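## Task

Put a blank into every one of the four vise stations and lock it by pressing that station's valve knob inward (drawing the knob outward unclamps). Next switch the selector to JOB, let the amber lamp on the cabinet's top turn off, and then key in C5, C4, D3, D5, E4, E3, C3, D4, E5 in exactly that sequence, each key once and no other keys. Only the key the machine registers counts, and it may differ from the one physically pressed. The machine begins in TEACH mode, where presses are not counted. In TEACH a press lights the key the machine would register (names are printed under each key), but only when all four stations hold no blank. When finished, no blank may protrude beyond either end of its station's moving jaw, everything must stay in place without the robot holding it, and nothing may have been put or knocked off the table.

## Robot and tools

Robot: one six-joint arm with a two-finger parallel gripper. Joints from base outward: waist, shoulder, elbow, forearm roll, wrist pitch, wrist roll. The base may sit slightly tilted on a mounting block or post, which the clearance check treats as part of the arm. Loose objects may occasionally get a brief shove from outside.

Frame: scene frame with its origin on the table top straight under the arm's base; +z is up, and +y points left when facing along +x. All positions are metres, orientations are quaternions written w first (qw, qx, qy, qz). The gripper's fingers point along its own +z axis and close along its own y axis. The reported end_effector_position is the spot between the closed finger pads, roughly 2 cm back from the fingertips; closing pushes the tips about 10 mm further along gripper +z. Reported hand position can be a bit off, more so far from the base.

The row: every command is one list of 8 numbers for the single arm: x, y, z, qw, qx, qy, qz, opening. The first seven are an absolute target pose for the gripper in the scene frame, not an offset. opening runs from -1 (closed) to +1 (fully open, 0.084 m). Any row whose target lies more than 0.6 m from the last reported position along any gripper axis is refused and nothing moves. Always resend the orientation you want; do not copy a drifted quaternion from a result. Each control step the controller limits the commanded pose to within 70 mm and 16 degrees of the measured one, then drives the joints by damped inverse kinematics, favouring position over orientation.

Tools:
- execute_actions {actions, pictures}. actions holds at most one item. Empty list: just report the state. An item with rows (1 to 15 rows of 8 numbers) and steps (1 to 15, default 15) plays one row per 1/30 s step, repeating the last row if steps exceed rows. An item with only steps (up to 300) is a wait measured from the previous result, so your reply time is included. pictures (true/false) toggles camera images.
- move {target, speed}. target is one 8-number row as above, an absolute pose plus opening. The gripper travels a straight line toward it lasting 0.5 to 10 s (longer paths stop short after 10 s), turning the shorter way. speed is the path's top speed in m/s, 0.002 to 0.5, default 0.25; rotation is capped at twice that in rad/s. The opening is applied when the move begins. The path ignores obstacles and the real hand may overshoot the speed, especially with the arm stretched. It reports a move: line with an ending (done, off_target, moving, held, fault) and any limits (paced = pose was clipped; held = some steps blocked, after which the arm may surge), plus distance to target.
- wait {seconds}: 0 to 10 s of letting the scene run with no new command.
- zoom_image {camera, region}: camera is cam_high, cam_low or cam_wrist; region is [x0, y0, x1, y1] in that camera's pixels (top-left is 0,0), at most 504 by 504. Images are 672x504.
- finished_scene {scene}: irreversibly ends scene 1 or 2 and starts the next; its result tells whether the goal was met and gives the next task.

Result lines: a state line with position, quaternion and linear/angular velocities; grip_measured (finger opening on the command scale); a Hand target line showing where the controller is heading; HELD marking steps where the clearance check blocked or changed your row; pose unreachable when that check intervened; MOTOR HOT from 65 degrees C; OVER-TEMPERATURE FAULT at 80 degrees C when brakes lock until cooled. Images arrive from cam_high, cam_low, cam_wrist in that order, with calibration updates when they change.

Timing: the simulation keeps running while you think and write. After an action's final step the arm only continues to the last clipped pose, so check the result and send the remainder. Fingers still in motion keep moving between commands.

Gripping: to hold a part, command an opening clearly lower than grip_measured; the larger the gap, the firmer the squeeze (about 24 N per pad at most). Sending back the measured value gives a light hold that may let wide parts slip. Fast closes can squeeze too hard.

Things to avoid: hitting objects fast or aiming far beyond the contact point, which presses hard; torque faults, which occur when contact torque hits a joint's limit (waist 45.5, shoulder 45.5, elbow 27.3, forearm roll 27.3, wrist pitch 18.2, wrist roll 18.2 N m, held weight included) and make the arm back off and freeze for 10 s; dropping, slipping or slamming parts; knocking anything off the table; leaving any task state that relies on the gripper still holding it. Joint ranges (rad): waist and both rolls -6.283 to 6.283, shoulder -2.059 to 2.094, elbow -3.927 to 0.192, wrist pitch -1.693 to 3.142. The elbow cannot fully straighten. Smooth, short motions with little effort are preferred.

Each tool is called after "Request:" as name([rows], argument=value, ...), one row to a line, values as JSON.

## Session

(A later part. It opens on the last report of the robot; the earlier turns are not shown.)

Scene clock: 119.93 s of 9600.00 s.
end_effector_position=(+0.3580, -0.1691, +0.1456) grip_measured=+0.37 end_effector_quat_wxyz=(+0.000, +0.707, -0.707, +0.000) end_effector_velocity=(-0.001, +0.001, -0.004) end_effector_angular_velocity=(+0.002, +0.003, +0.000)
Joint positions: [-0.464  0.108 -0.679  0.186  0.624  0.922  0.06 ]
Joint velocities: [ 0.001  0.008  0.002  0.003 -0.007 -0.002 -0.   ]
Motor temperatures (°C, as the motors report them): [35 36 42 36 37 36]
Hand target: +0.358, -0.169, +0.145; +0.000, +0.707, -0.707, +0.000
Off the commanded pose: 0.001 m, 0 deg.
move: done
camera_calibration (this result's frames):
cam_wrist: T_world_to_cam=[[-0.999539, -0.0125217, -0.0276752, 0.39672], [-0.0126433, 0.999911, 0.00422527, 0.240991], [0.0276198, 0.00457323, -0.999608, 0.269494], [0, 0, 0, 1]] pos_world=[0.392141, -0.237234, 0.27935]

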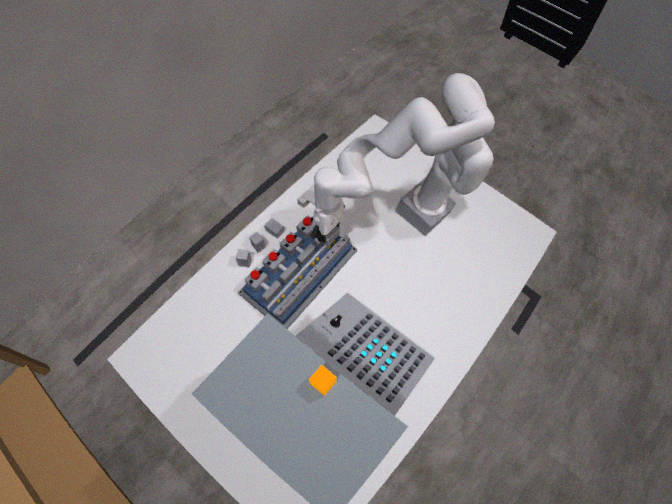

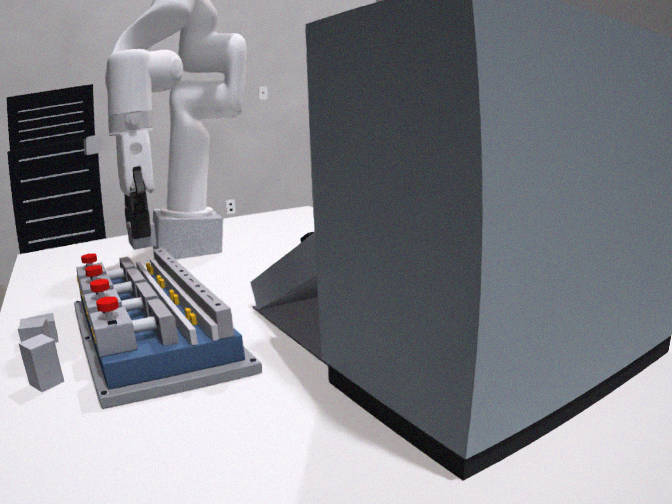

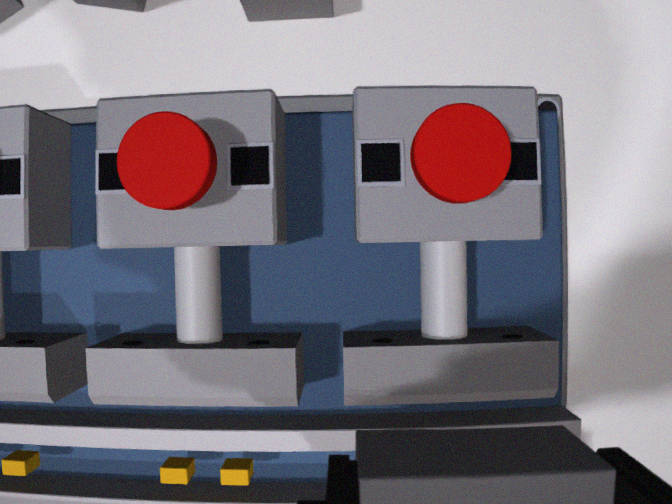

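Request:
move(target=[0.3555,-0.169,0.125,0,0.707,-0.707,0,0.05], speed=0.04)

Request:
move(target=[0.3555,-0.169,0.107,0,0.707,-0.707,0,0.05], speed=0.015)

Scene clock: 126.37 s of 9600.00 s.
end_effector_position=(+0.3556, -0.1690, +0.1254) grip_measured=+0.37 end_effector_quat_wxyz=(+0.000, +0.707, -0.707, +0.000) end_effector_velocity=(+0.001, -0.000, -0.002) end_effector_angular_velocity=(-0.001, -0.002, +0.001)
Joint positions: [-0.457  0.157 -0.664  0.205  0.561  0.906  0.06 ]
Joint velocities: [ 0.001  0.005  0.     0.003 -0.008 -0.003  0.   ]
Motor temperatures (°C, as the motors report them): [35 36 42 36 37 36]
Hand target: +0.355, -0.169, +0.125; +0.000, +0.707, -0.707, +0.000
Off the commanded pose: 0.000 m, 0 deg.
After step 90, 2.60 s passed at rest.
move: done
camera_calibration (this result's frames):
cam_wrist: T_world_to_cam=[[-0.999544, -0.01258, -0.0274522, 0.393662], [-0.0127085, 0.999909, 0.00451291, 0.240985], [0.0273929, 0.00485972, -0.999613, 0.249505], [0, 0, 0, 1]] pos_world=[0.38971, -0.237224, 0.259127]

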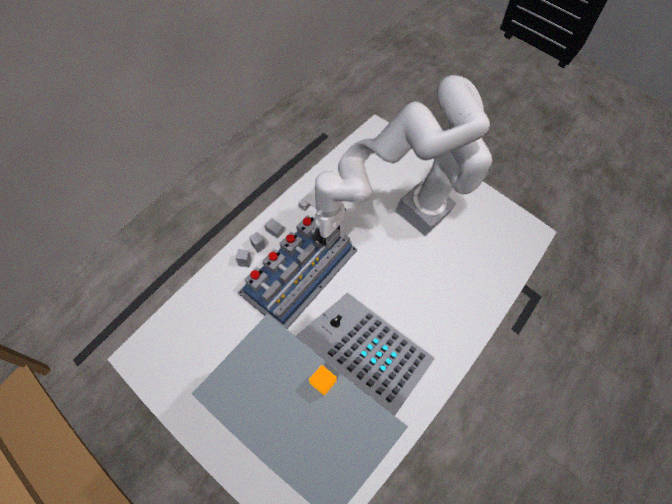

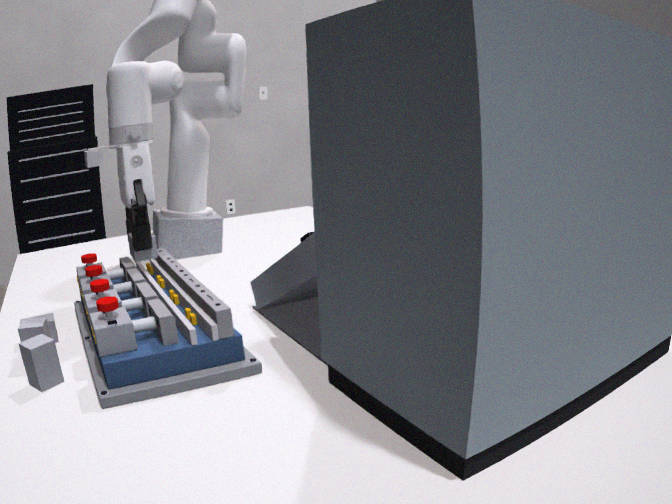

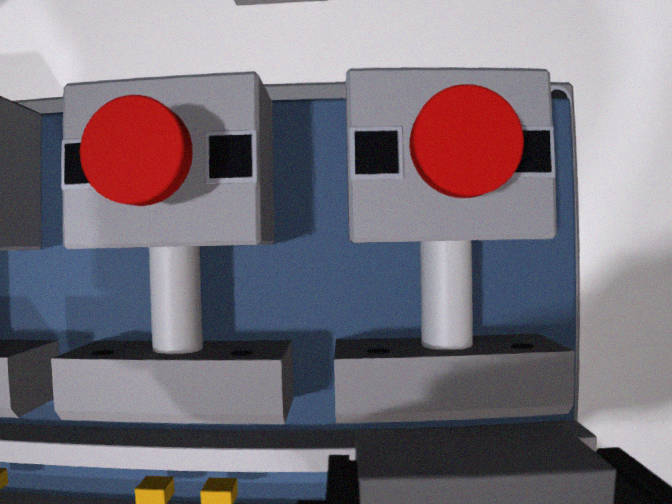

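Scene clock: 127.87 s of 9600.00 s.
end_effector_position=(+0.3553, -0.1688, +0.1072) grip_measured=+0.37 end_effector_quat_wxyz=(+0.000, +0.707, -0.707, -0.000) end_effector_velocity=(+0.000, -0.000, -0.002) end_effector_angular_velocity=(-0.000, -0.001, -0.001)
Joint positions: [-0.447  0.209 -0.661  0.226  0.507  0.891  0.06 ]
Joint velocities: [ 0.001  0.005  0.     0.003 -0.006 -0.001  0.   ]
Motor temperatures (°C, as the motors report them): [35 36 42 36 37 36]
Hand target: +0.355, -0.169, +0.107; +0.000, +0.707, -0.707, +0.000
Off the commanded pose: 0.000 m, 0 deg.
move: done
camera_calibration (this result's frames):
cam_wrist: T_world_to_cam=[[-0.999559, -0.0128319, -0.0267945, 0.392827], [-0.0129697, 0.999904, 0.00497506, 0.24089], [0.0267281, 0.00532038, -0.999629, 0.231573], [0, 0, 0, 1]] pos_world=[0.389588, -0.237058, 0.240814]

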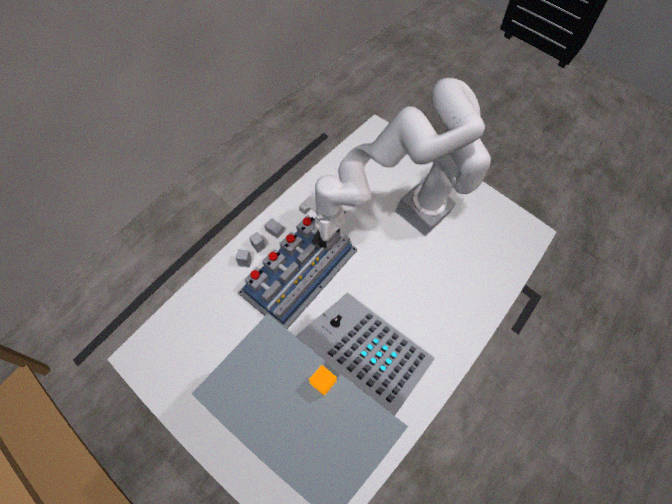

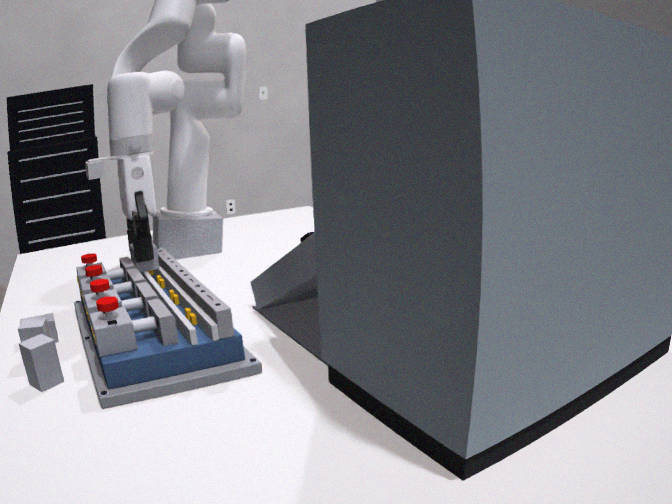

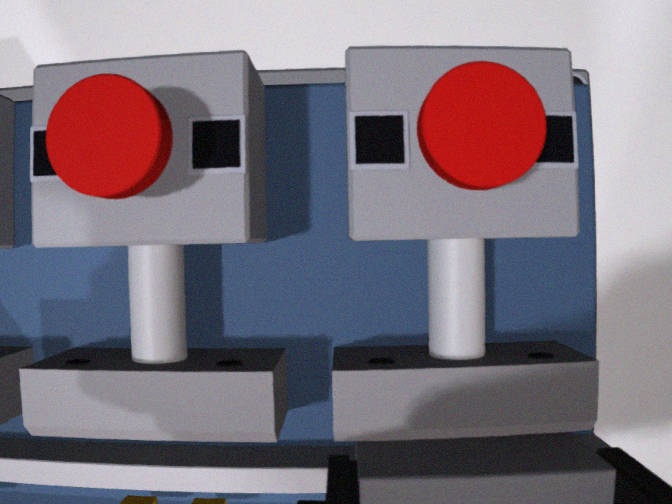

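Request:
move(target=[0.3555,-0.169,0.107,0,0.707,-0.707,0,0.62], speed=0.05)

Request:
move(target=[0.3555,-0.169,0.165,0,0.707,-0.707,0,0.62], speed=0.1)

Request:
move(target=[0.357,-0.265,0.165,0,0.707,-0.707,0,-1], speed=0.15)

Request:
move(target=[0.357,-0.265,0.128,0,0.707,-0.707,0,-1], speed=0.08)

Request:
move(target=[0.357,-0.265,0.115,0,0.707,-0.707,0,-1], speed=0.015)

Request:
move(target=[0.357,-0.265,0.17,0,0.707,-0.707,0,-1], speed=0.1)

Request:
move(target=[0.418,-0.33,0.17,0,1,0,0,0.85], speed=0.2)

Scene clock: 131.17 s of 9600.00 s.
end_effector_position=(+0.3555, -0.1690, +0.1070) grip_measured=+0.62 end_effector_quat_wxyz=(-0.000, +0.707, -0.707, +0.000) end_effector_velocity=(-0.000, +0.000, -0.000) end_effector_angular_velocity=(+0.001, +0.001, +0.000)
Joint positions: [-0.448  0.21  -0.661  0.227  0.506  0.89   0.07 ]
Joint velocities: [ 0.001  0.     0.     0.     0.001  0.    -0.   ]
Motor temperatures (°C, as the motors report them): [35 36 42 36 37 36]
Hand target: +0.355, -0.169, +0.107; +0.000, +0.707, -0.707, -0.000
Off the commanded pose: 0.000 m, 0 deg.
move: done
camera_calibration (this result's frames):
cam_wrist: T_world_to_cam=[[-0.999547, -0.0125298, -0.0273623, 0.39311], [-0.0126641, 0.999909, 0.00474268, 0.241031], [0.0273003, 0.00508705, -0.999614, 0.231188], [0, 0, 0, 1]] pos_world=[0.389673, -0.23726, 0.240713]

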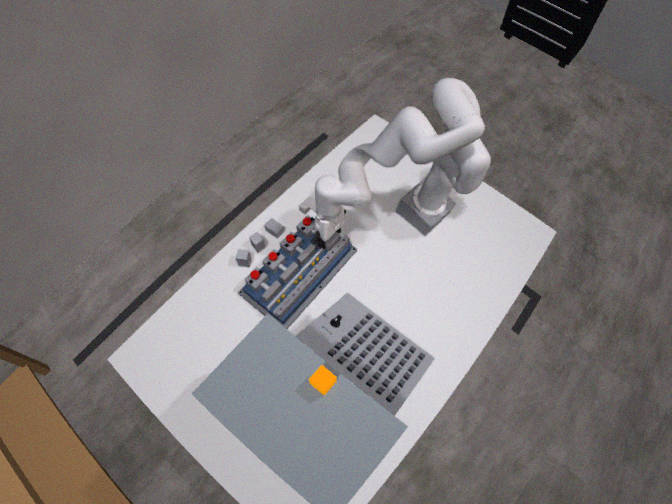

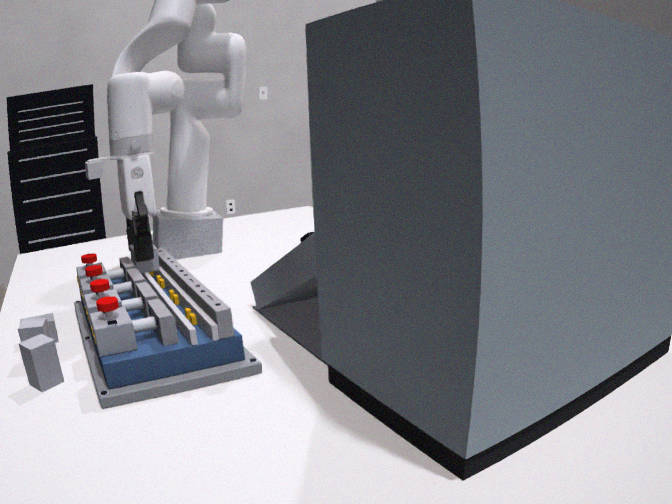

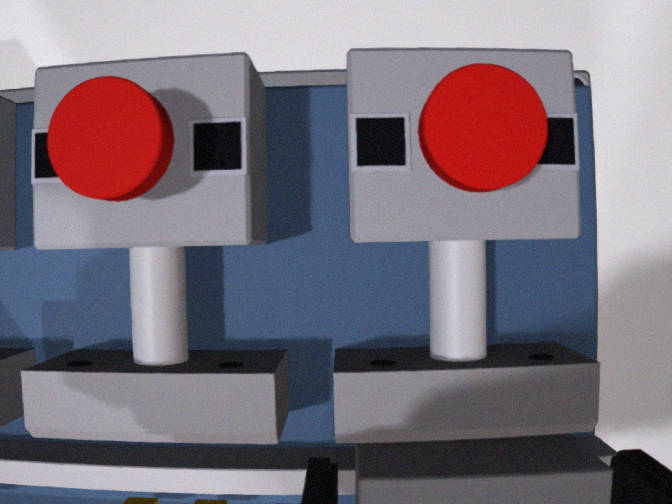

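Scene clock: 132.20 s of 9600.00 s.
end_effector_position=(+0.3555, -0.1689, +0.1644) grip_measured=+0.62 end_effector_quat_wxyz=(-0.000, +0.707, -0.707, -0.000) end_effector_velocity=(+0.001, -0.000, +0.004) end_effector_angular_velocity=(-0.002, -0.003, +0.000)
Joint positions: [-0.475  0.056 -0.683  0.172  0.683  0.928  0.07 ]
Joint velocities: [-0.001 -0.007 -0.003 -0.002  0.008  0.002 -0.   ]
Motor temperatures (°C, as the motors report them): [35 36 42 36 37 36]
Hand target: +0.356, -0.169, +0.165; -0.000, +0.707, -0.707, -0.000
Off the commanded pose: 0.001 m, 0 deg.
move: done
camera_calibration (this result's frames):
cam_wrist: T_world_to_cam=[[-0.999558, -0.0126772, -0.0268967, 0.394578], [-0.0128284, 0.999903, 0.00545613, 0.240563], [0.0268249, 0.00579876, -0.999623, 0.288798], [0, 0, 0, 1]] pos_world=[0.389742, -0.237212, 0.297989]

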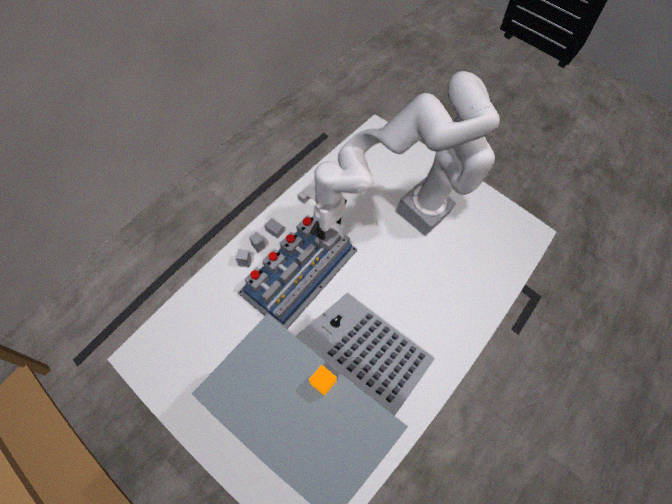

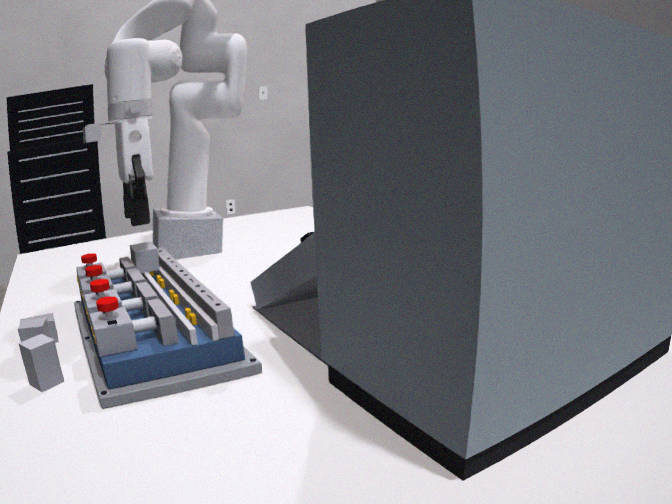

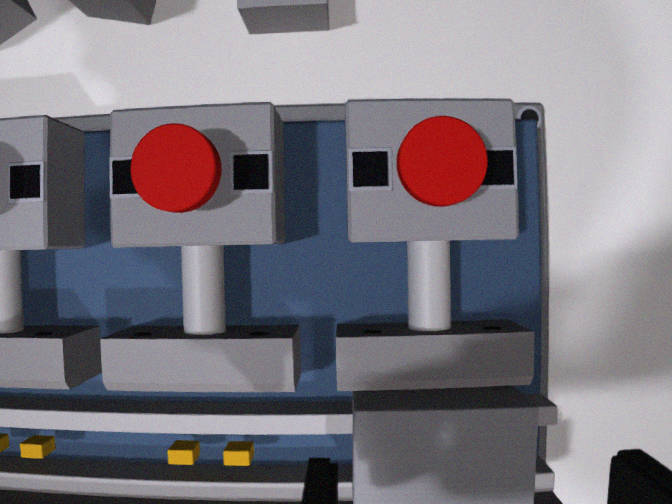

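Scene clock: 133.37 s of 9600.00 s.
end_effector_position=(+0.3569, -0.2645, +0.1650) grip_measured=-1.00 end_effector_quat_wxyz=(-0.000, +0.707, -0.707, +0.000) end_effector_velocity=(-0.000, -0.002, -0.000) end_effector_angular_velocity=(+0.002, +0.002, -0.000)
Joint positions: [-0.657  0.237 -0.893  0.148  0.727  0.768  0.   ]
Joint velocities: [-0.004  0.007 -0.008 -0.     0.005 -0.004  0.   ]
Motor temperatures (°C, as the motors report them): [35 36 42 36 37 36]
Hand target: +0.357, -0.265, +0.165; -0.000, +0.707, -0.707, +0.000
Off the commanded pose: 0.001 m, 0 deg.
move: done
camera_calibration (this result's frames):
cam_wrist: T_world_to_cam=[[-0.999534, -0.0128922, -0.0276532, 0.394814], [-0.0130364, 0.999902, 0.00504084, 0.336256], [0.0275855, 0.00539899, -0.999605, 0.289515], [0, 0, 0, 1]] pos_world=[0.391027, -0.332697, 0.298624]

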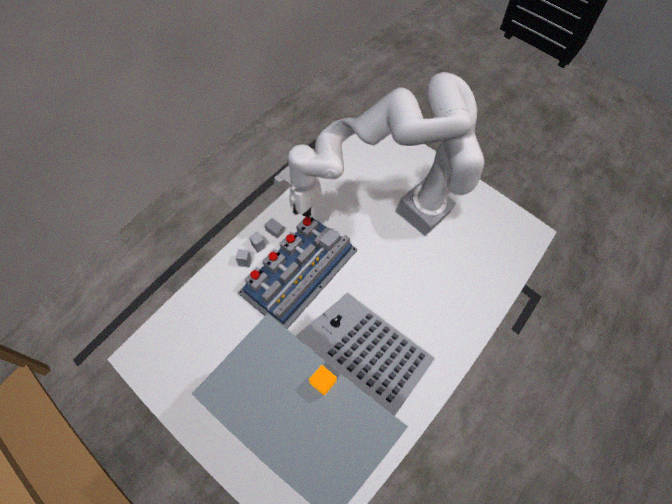

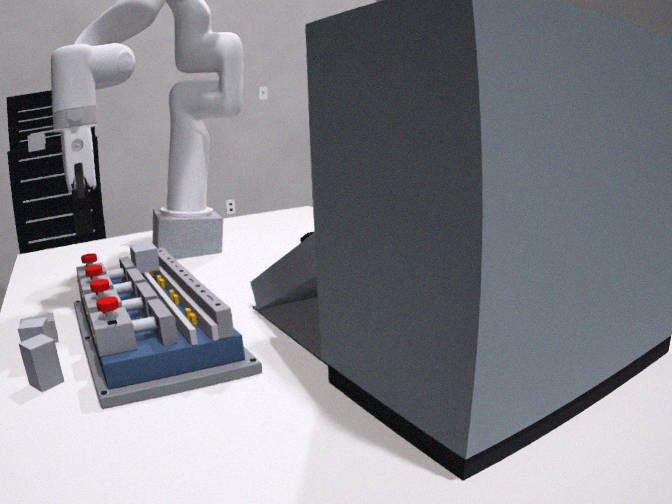

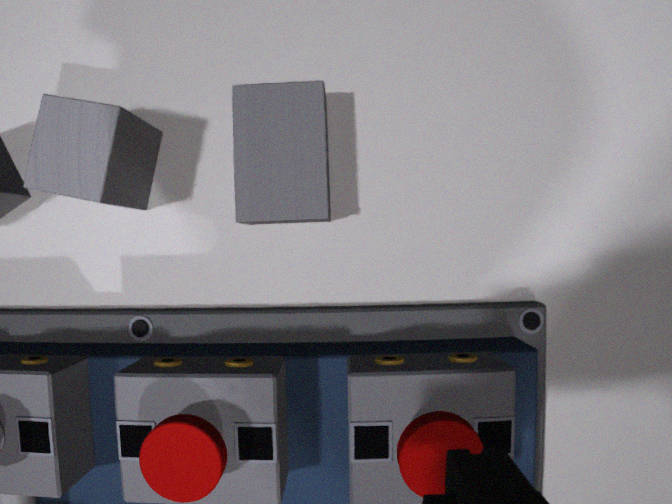

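Scene clock: 134.23 s of 9600.00 s.
end_effector_position=(+0.3571, -0.2651, +0.1286) grip_measured=-1.00 end_effector_quat_wxyz=(+0.000, +0.707, -0.707, +0.000) end_effector_velocity=(-0.000, +0.000, -0.003) end_effector_angular_velocity=(+0.001, +0.001, +0.000)
Joint positions: [-0.646  0.32  -0.878  0.167  0.629  0.755  0.   ]
Joint velocities: [ 0.001  0.007  0.001  0.002 -0.007 -0.002  0.   ]
Motor temperatures (°C, as the motors report them): [35 36 42 36 37 36]
Hand target: +0.357, -0.265, +0.128; +0.000, +0.707, -0.707, +0.000
Off the commanded pose: 0.001 m, 0 deg.
move: done
camera_calibration (this result's frames):
cam_wrist: T_world_to_cam=[[-0.99954, -0.0125706, -0.0276163, 0.394046], [-0.0126927, 0.99991, 0.00425279, 0.337049], [0.0275604, 0.00460135, -0.99961, 0.252961], [0, 0, 0, 1]] pos_world=[0.391171, -0.33323, 0.262311]

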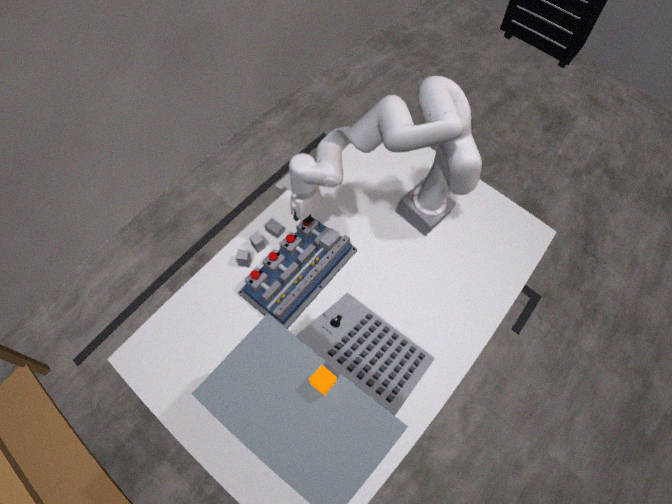

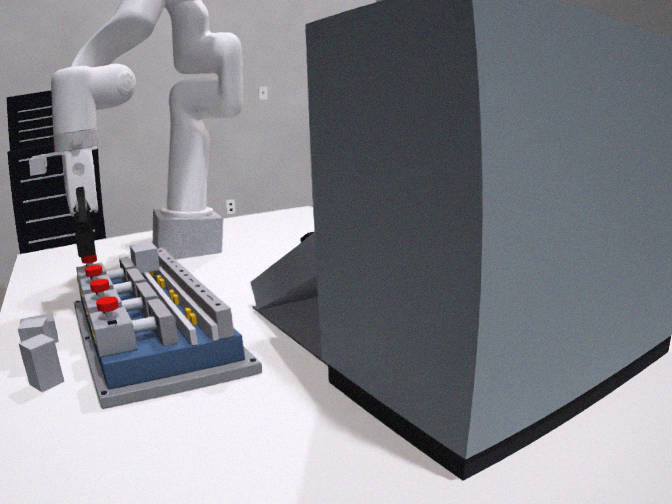

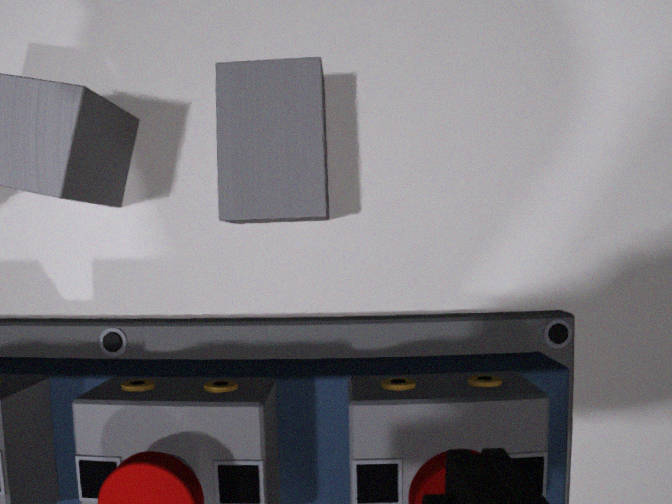

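Scene clock: 135.37 s of 9600.00 s.
end_effector_position=(+0.3575, -0.2654, +0.1173) grip_measured=-1.00 end_effector_quat_wxyz=(-0.000, +0.707, -0.707, +0.001) end_effector_velocity=(+0.000, -0.000, -0.001) end_effector_angular_velocity=(-0.001, -0.001, -0.001)
Joint positions: [-0.642  0.348 -0.876  0.176  0.598  0.748  0.   ]
Joint velocities: [ 0.001  0.004  0.001  0.002 -0.006 -0.001  0.   ]
Motor temperatures (°C, as the motors report them): [35 36 42 36 37 36]
Hand target: +0.357, -0.265, +0.115; +0.000, +0.707, -0.707, -0.000
Off the commanded pose: 0.002 m, 0 deg.
move: done
camera_calibration (this result's frames):
cam_wrist: T_world_to_cam=[[-0.999492, -0.0127232, -0.0292216, 0.394318], [-0.0128297, 0.999912, 0.00345792, 0.337568], [0.0291751, 0.00383106, -0.999567, 0.240911], [0, 0, 0, 1]] pos_world=[0.39142, -0.333444, 0.251162]

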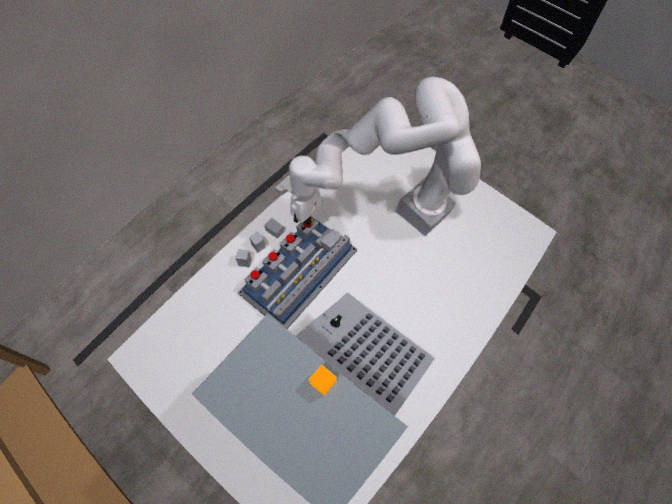

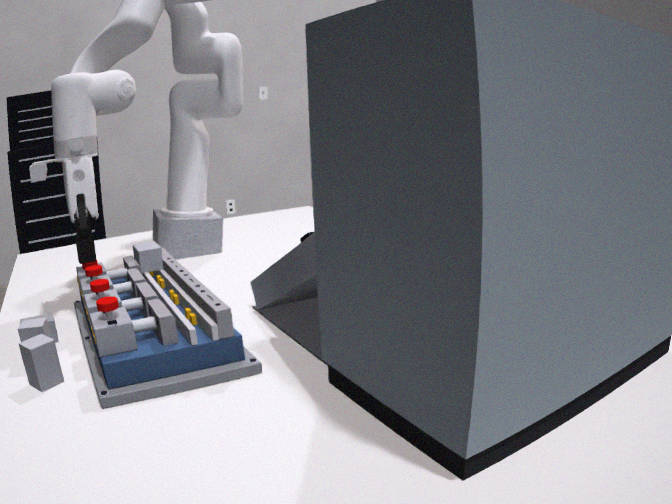

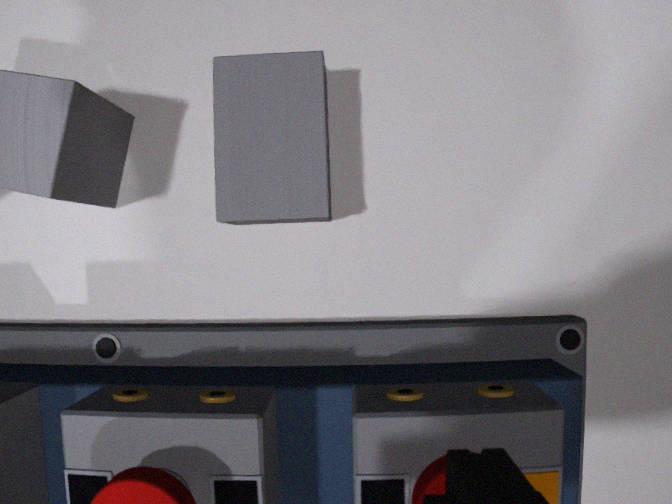

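Scene clock: 136.33 s of 9600.00 s.
end_effector_position=(+0.3569, -0.2649, +0.1692) grip_measured=-1.00 end_effector_quat_wxyz=(-0.000, +0.707, -0.707, -0.000) end_effector_velocity=(+0.001, -0.001, +0.005) end_effector_angular_velocity=(-0.003, -0.003, +0.001)
Joint positions: [-0.659  0.23  -0.898  0.145  0.741  0.769  0.   ]
Joint velocities: [-0.001 -0.008 -0.004 -0.002  0.008  0.001  0.   ]
Motor temperatures (°C, as the motors report them): [35 36 42 36 37 36]
Hand target: +0.357, -0.265, +0.170; -0.000, +0.707, -0.707, -0.000
Off the commanded pose: 0.001 m, 0 deg.
move: done
camera_calibration (this result's frames):
cam_wrist: T_world_to_cam=[[-0.999562, -0.0126496, -0.0267573, 0.394894], [-0.0128033, 0.999902, 0.00558251, 0.336485], [0.0266841, 0.00592265, -0.999626, 0.294242], [0, 0, 0, 1]] pos_world=[0.391177, -0.3332, 0.30282]

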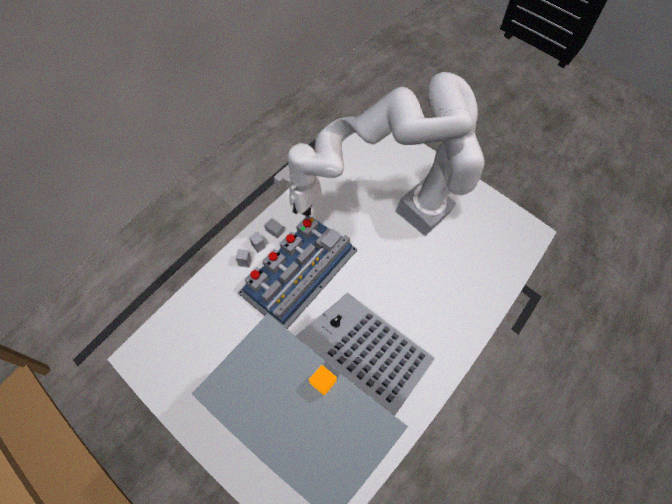

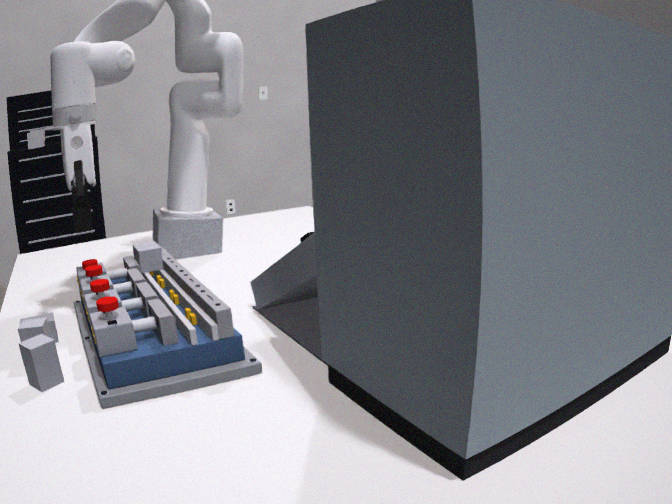

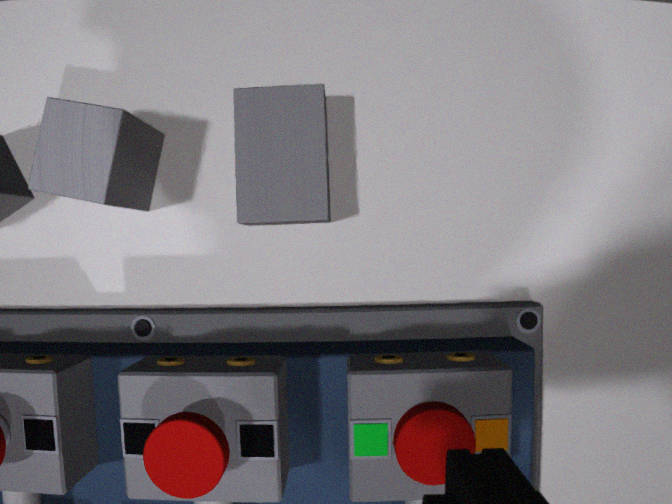

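Scene clock: 140.73 s of 9600.00 s.
end_effector_position=(+0.4179, -0.3301, +0.1699) grip_measured=+0.85 end_effector_quat_wxyz=(-0.000, +1.000, -0.001, +0.000) end_effector_velocity=(+0.000, -0.000, -0.000) end_effector_angular_velocity=(+0.002, +0.000, +0.012)
Joint positions: [-0.682  0.492 -1.276  0.127  0.857 -0.8    0.078]
Joint velocities: [-0.001  0.002 -0.004  0.001  0.004 -0.013 -0.   ]
Motor temperatures (°C, as the motors report them): [35 36 42 36 37 36]
Hand target: +0.418, -0.330, +0.170; -0.000, +1.000, +0.000, +0.000
Off the commanded pose: 0.000 m, 0 deg.
move: done
camera_calibration (this result's frames):
cam_wrist: T_world_to_cam=[[0.0115089, -0.999562, -0.0272612, -0.293208], [-0.999921, -0.0116419, 0.00472443, 0.481208], [-0.00503973, 0.0272047, -0.999617, 0.313946], [0, 0, 0, 1]] pos_world=[0.486126, -0.296018, 0.30356]

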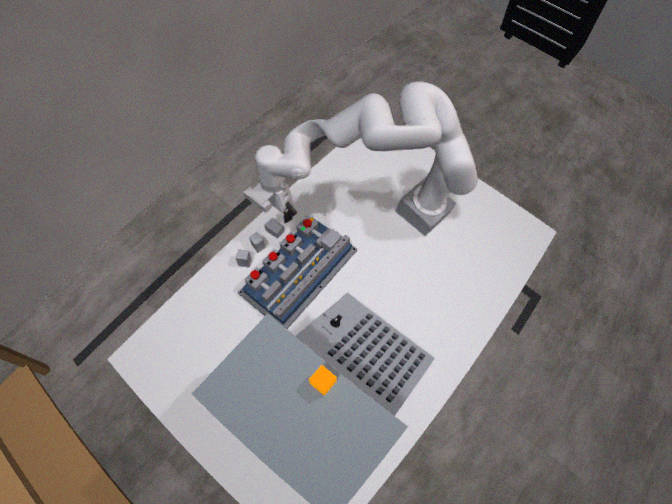

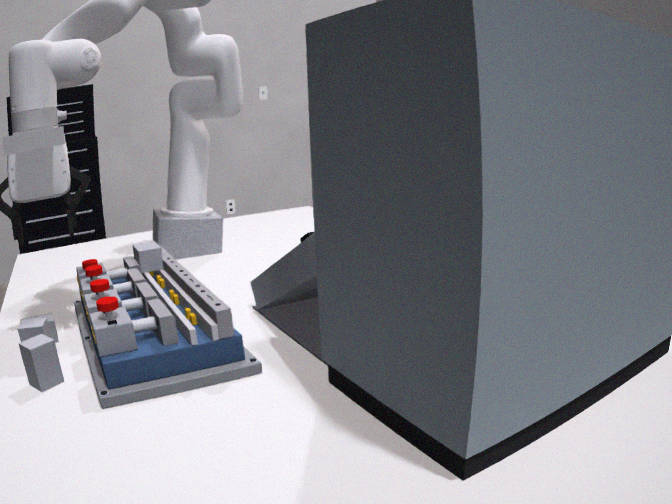

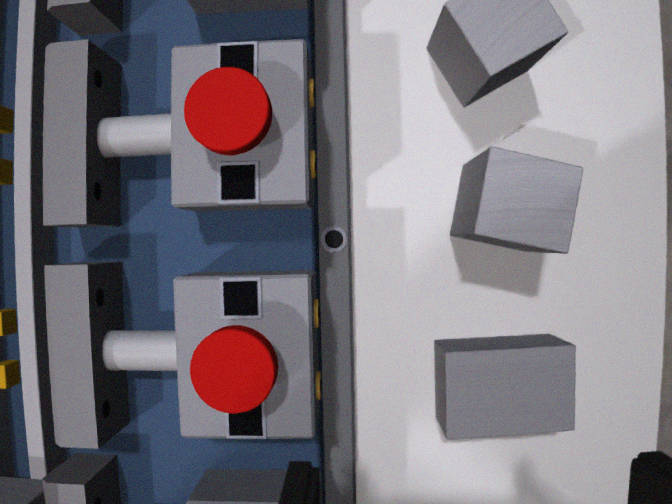

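Request:
move(target=[0.420,-0.370,0.075,0,1,0,0,0.85], speed=0.12)

Scene clock: 144.30 s of 9600.00 s.
end_effector_position=(+0.4199, -0.3699, +0.0756) grip_measured=+0.85 end_effector_quat_wxyz=(+0.000, +1.000, -0.000, +0.000) end_effector_velocity=(-0.001, -0.000, -0.005) end_effector_angular_velocity=(+0.003, +0.003, -0.001)
Joint positions: [-0.713  0.758 -1.392  0.144  0.71  -0.857  0.078]
Joint velocities: [-0.001  0.01  -0.002  0.    -0.004 -0.001  0.   ]
Motor temperatures (°C, as the motors report them): [35 36 42 36 37 36]
Hand target: +0.420, -0.370, +0.075; +0.000, +1.000, -0.000, -0.000
Off the commanded pose: 0.001 m, 0 deg.
move: done
camera_calibration (this result's frames):
cam_wrist: T_world_to_cam=[[0.0125971, -0.999567, -0.0266069, -0.336073], [-0.99991, -0.0127167, 0.00433321, 0.482877], [-0.00466969, 0.0265499, -0.999637, 0.220412], [0, 0, 0, 1]] pos_world=[0.488096, -0.335638, 0.209298]

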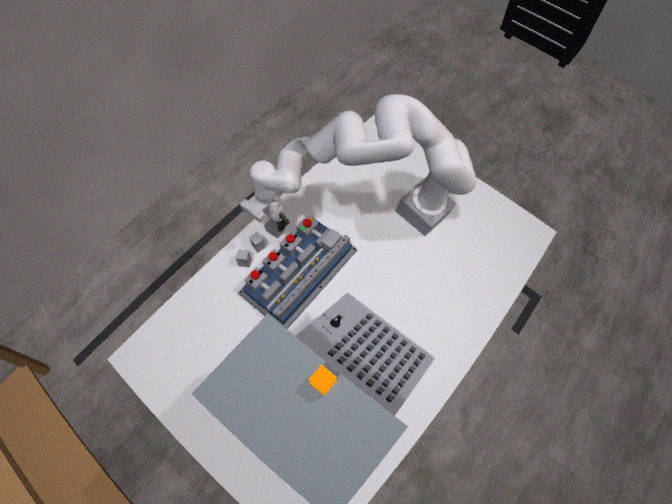

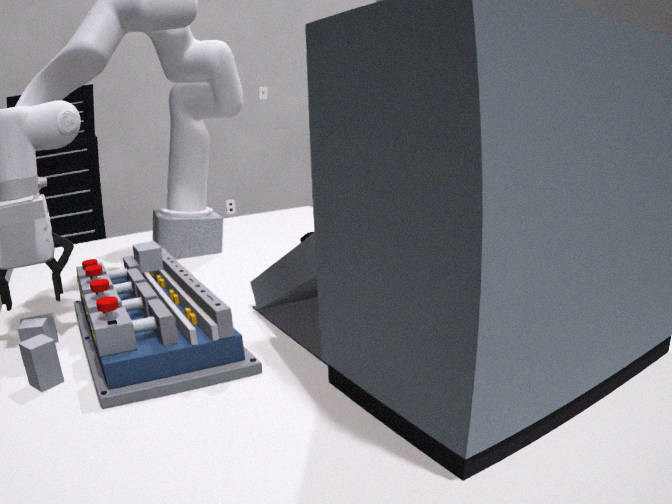

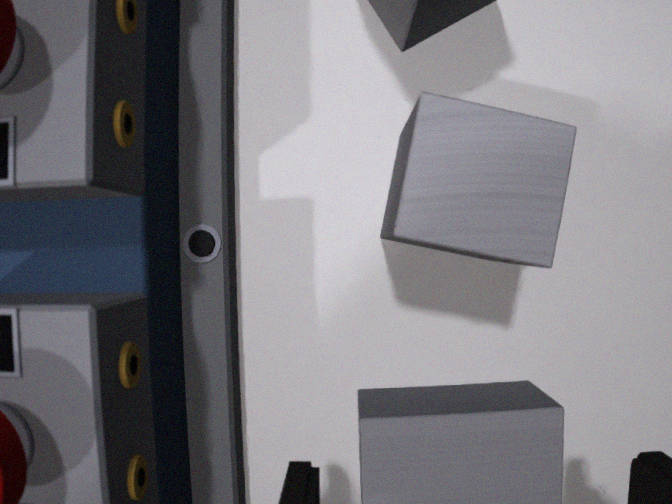

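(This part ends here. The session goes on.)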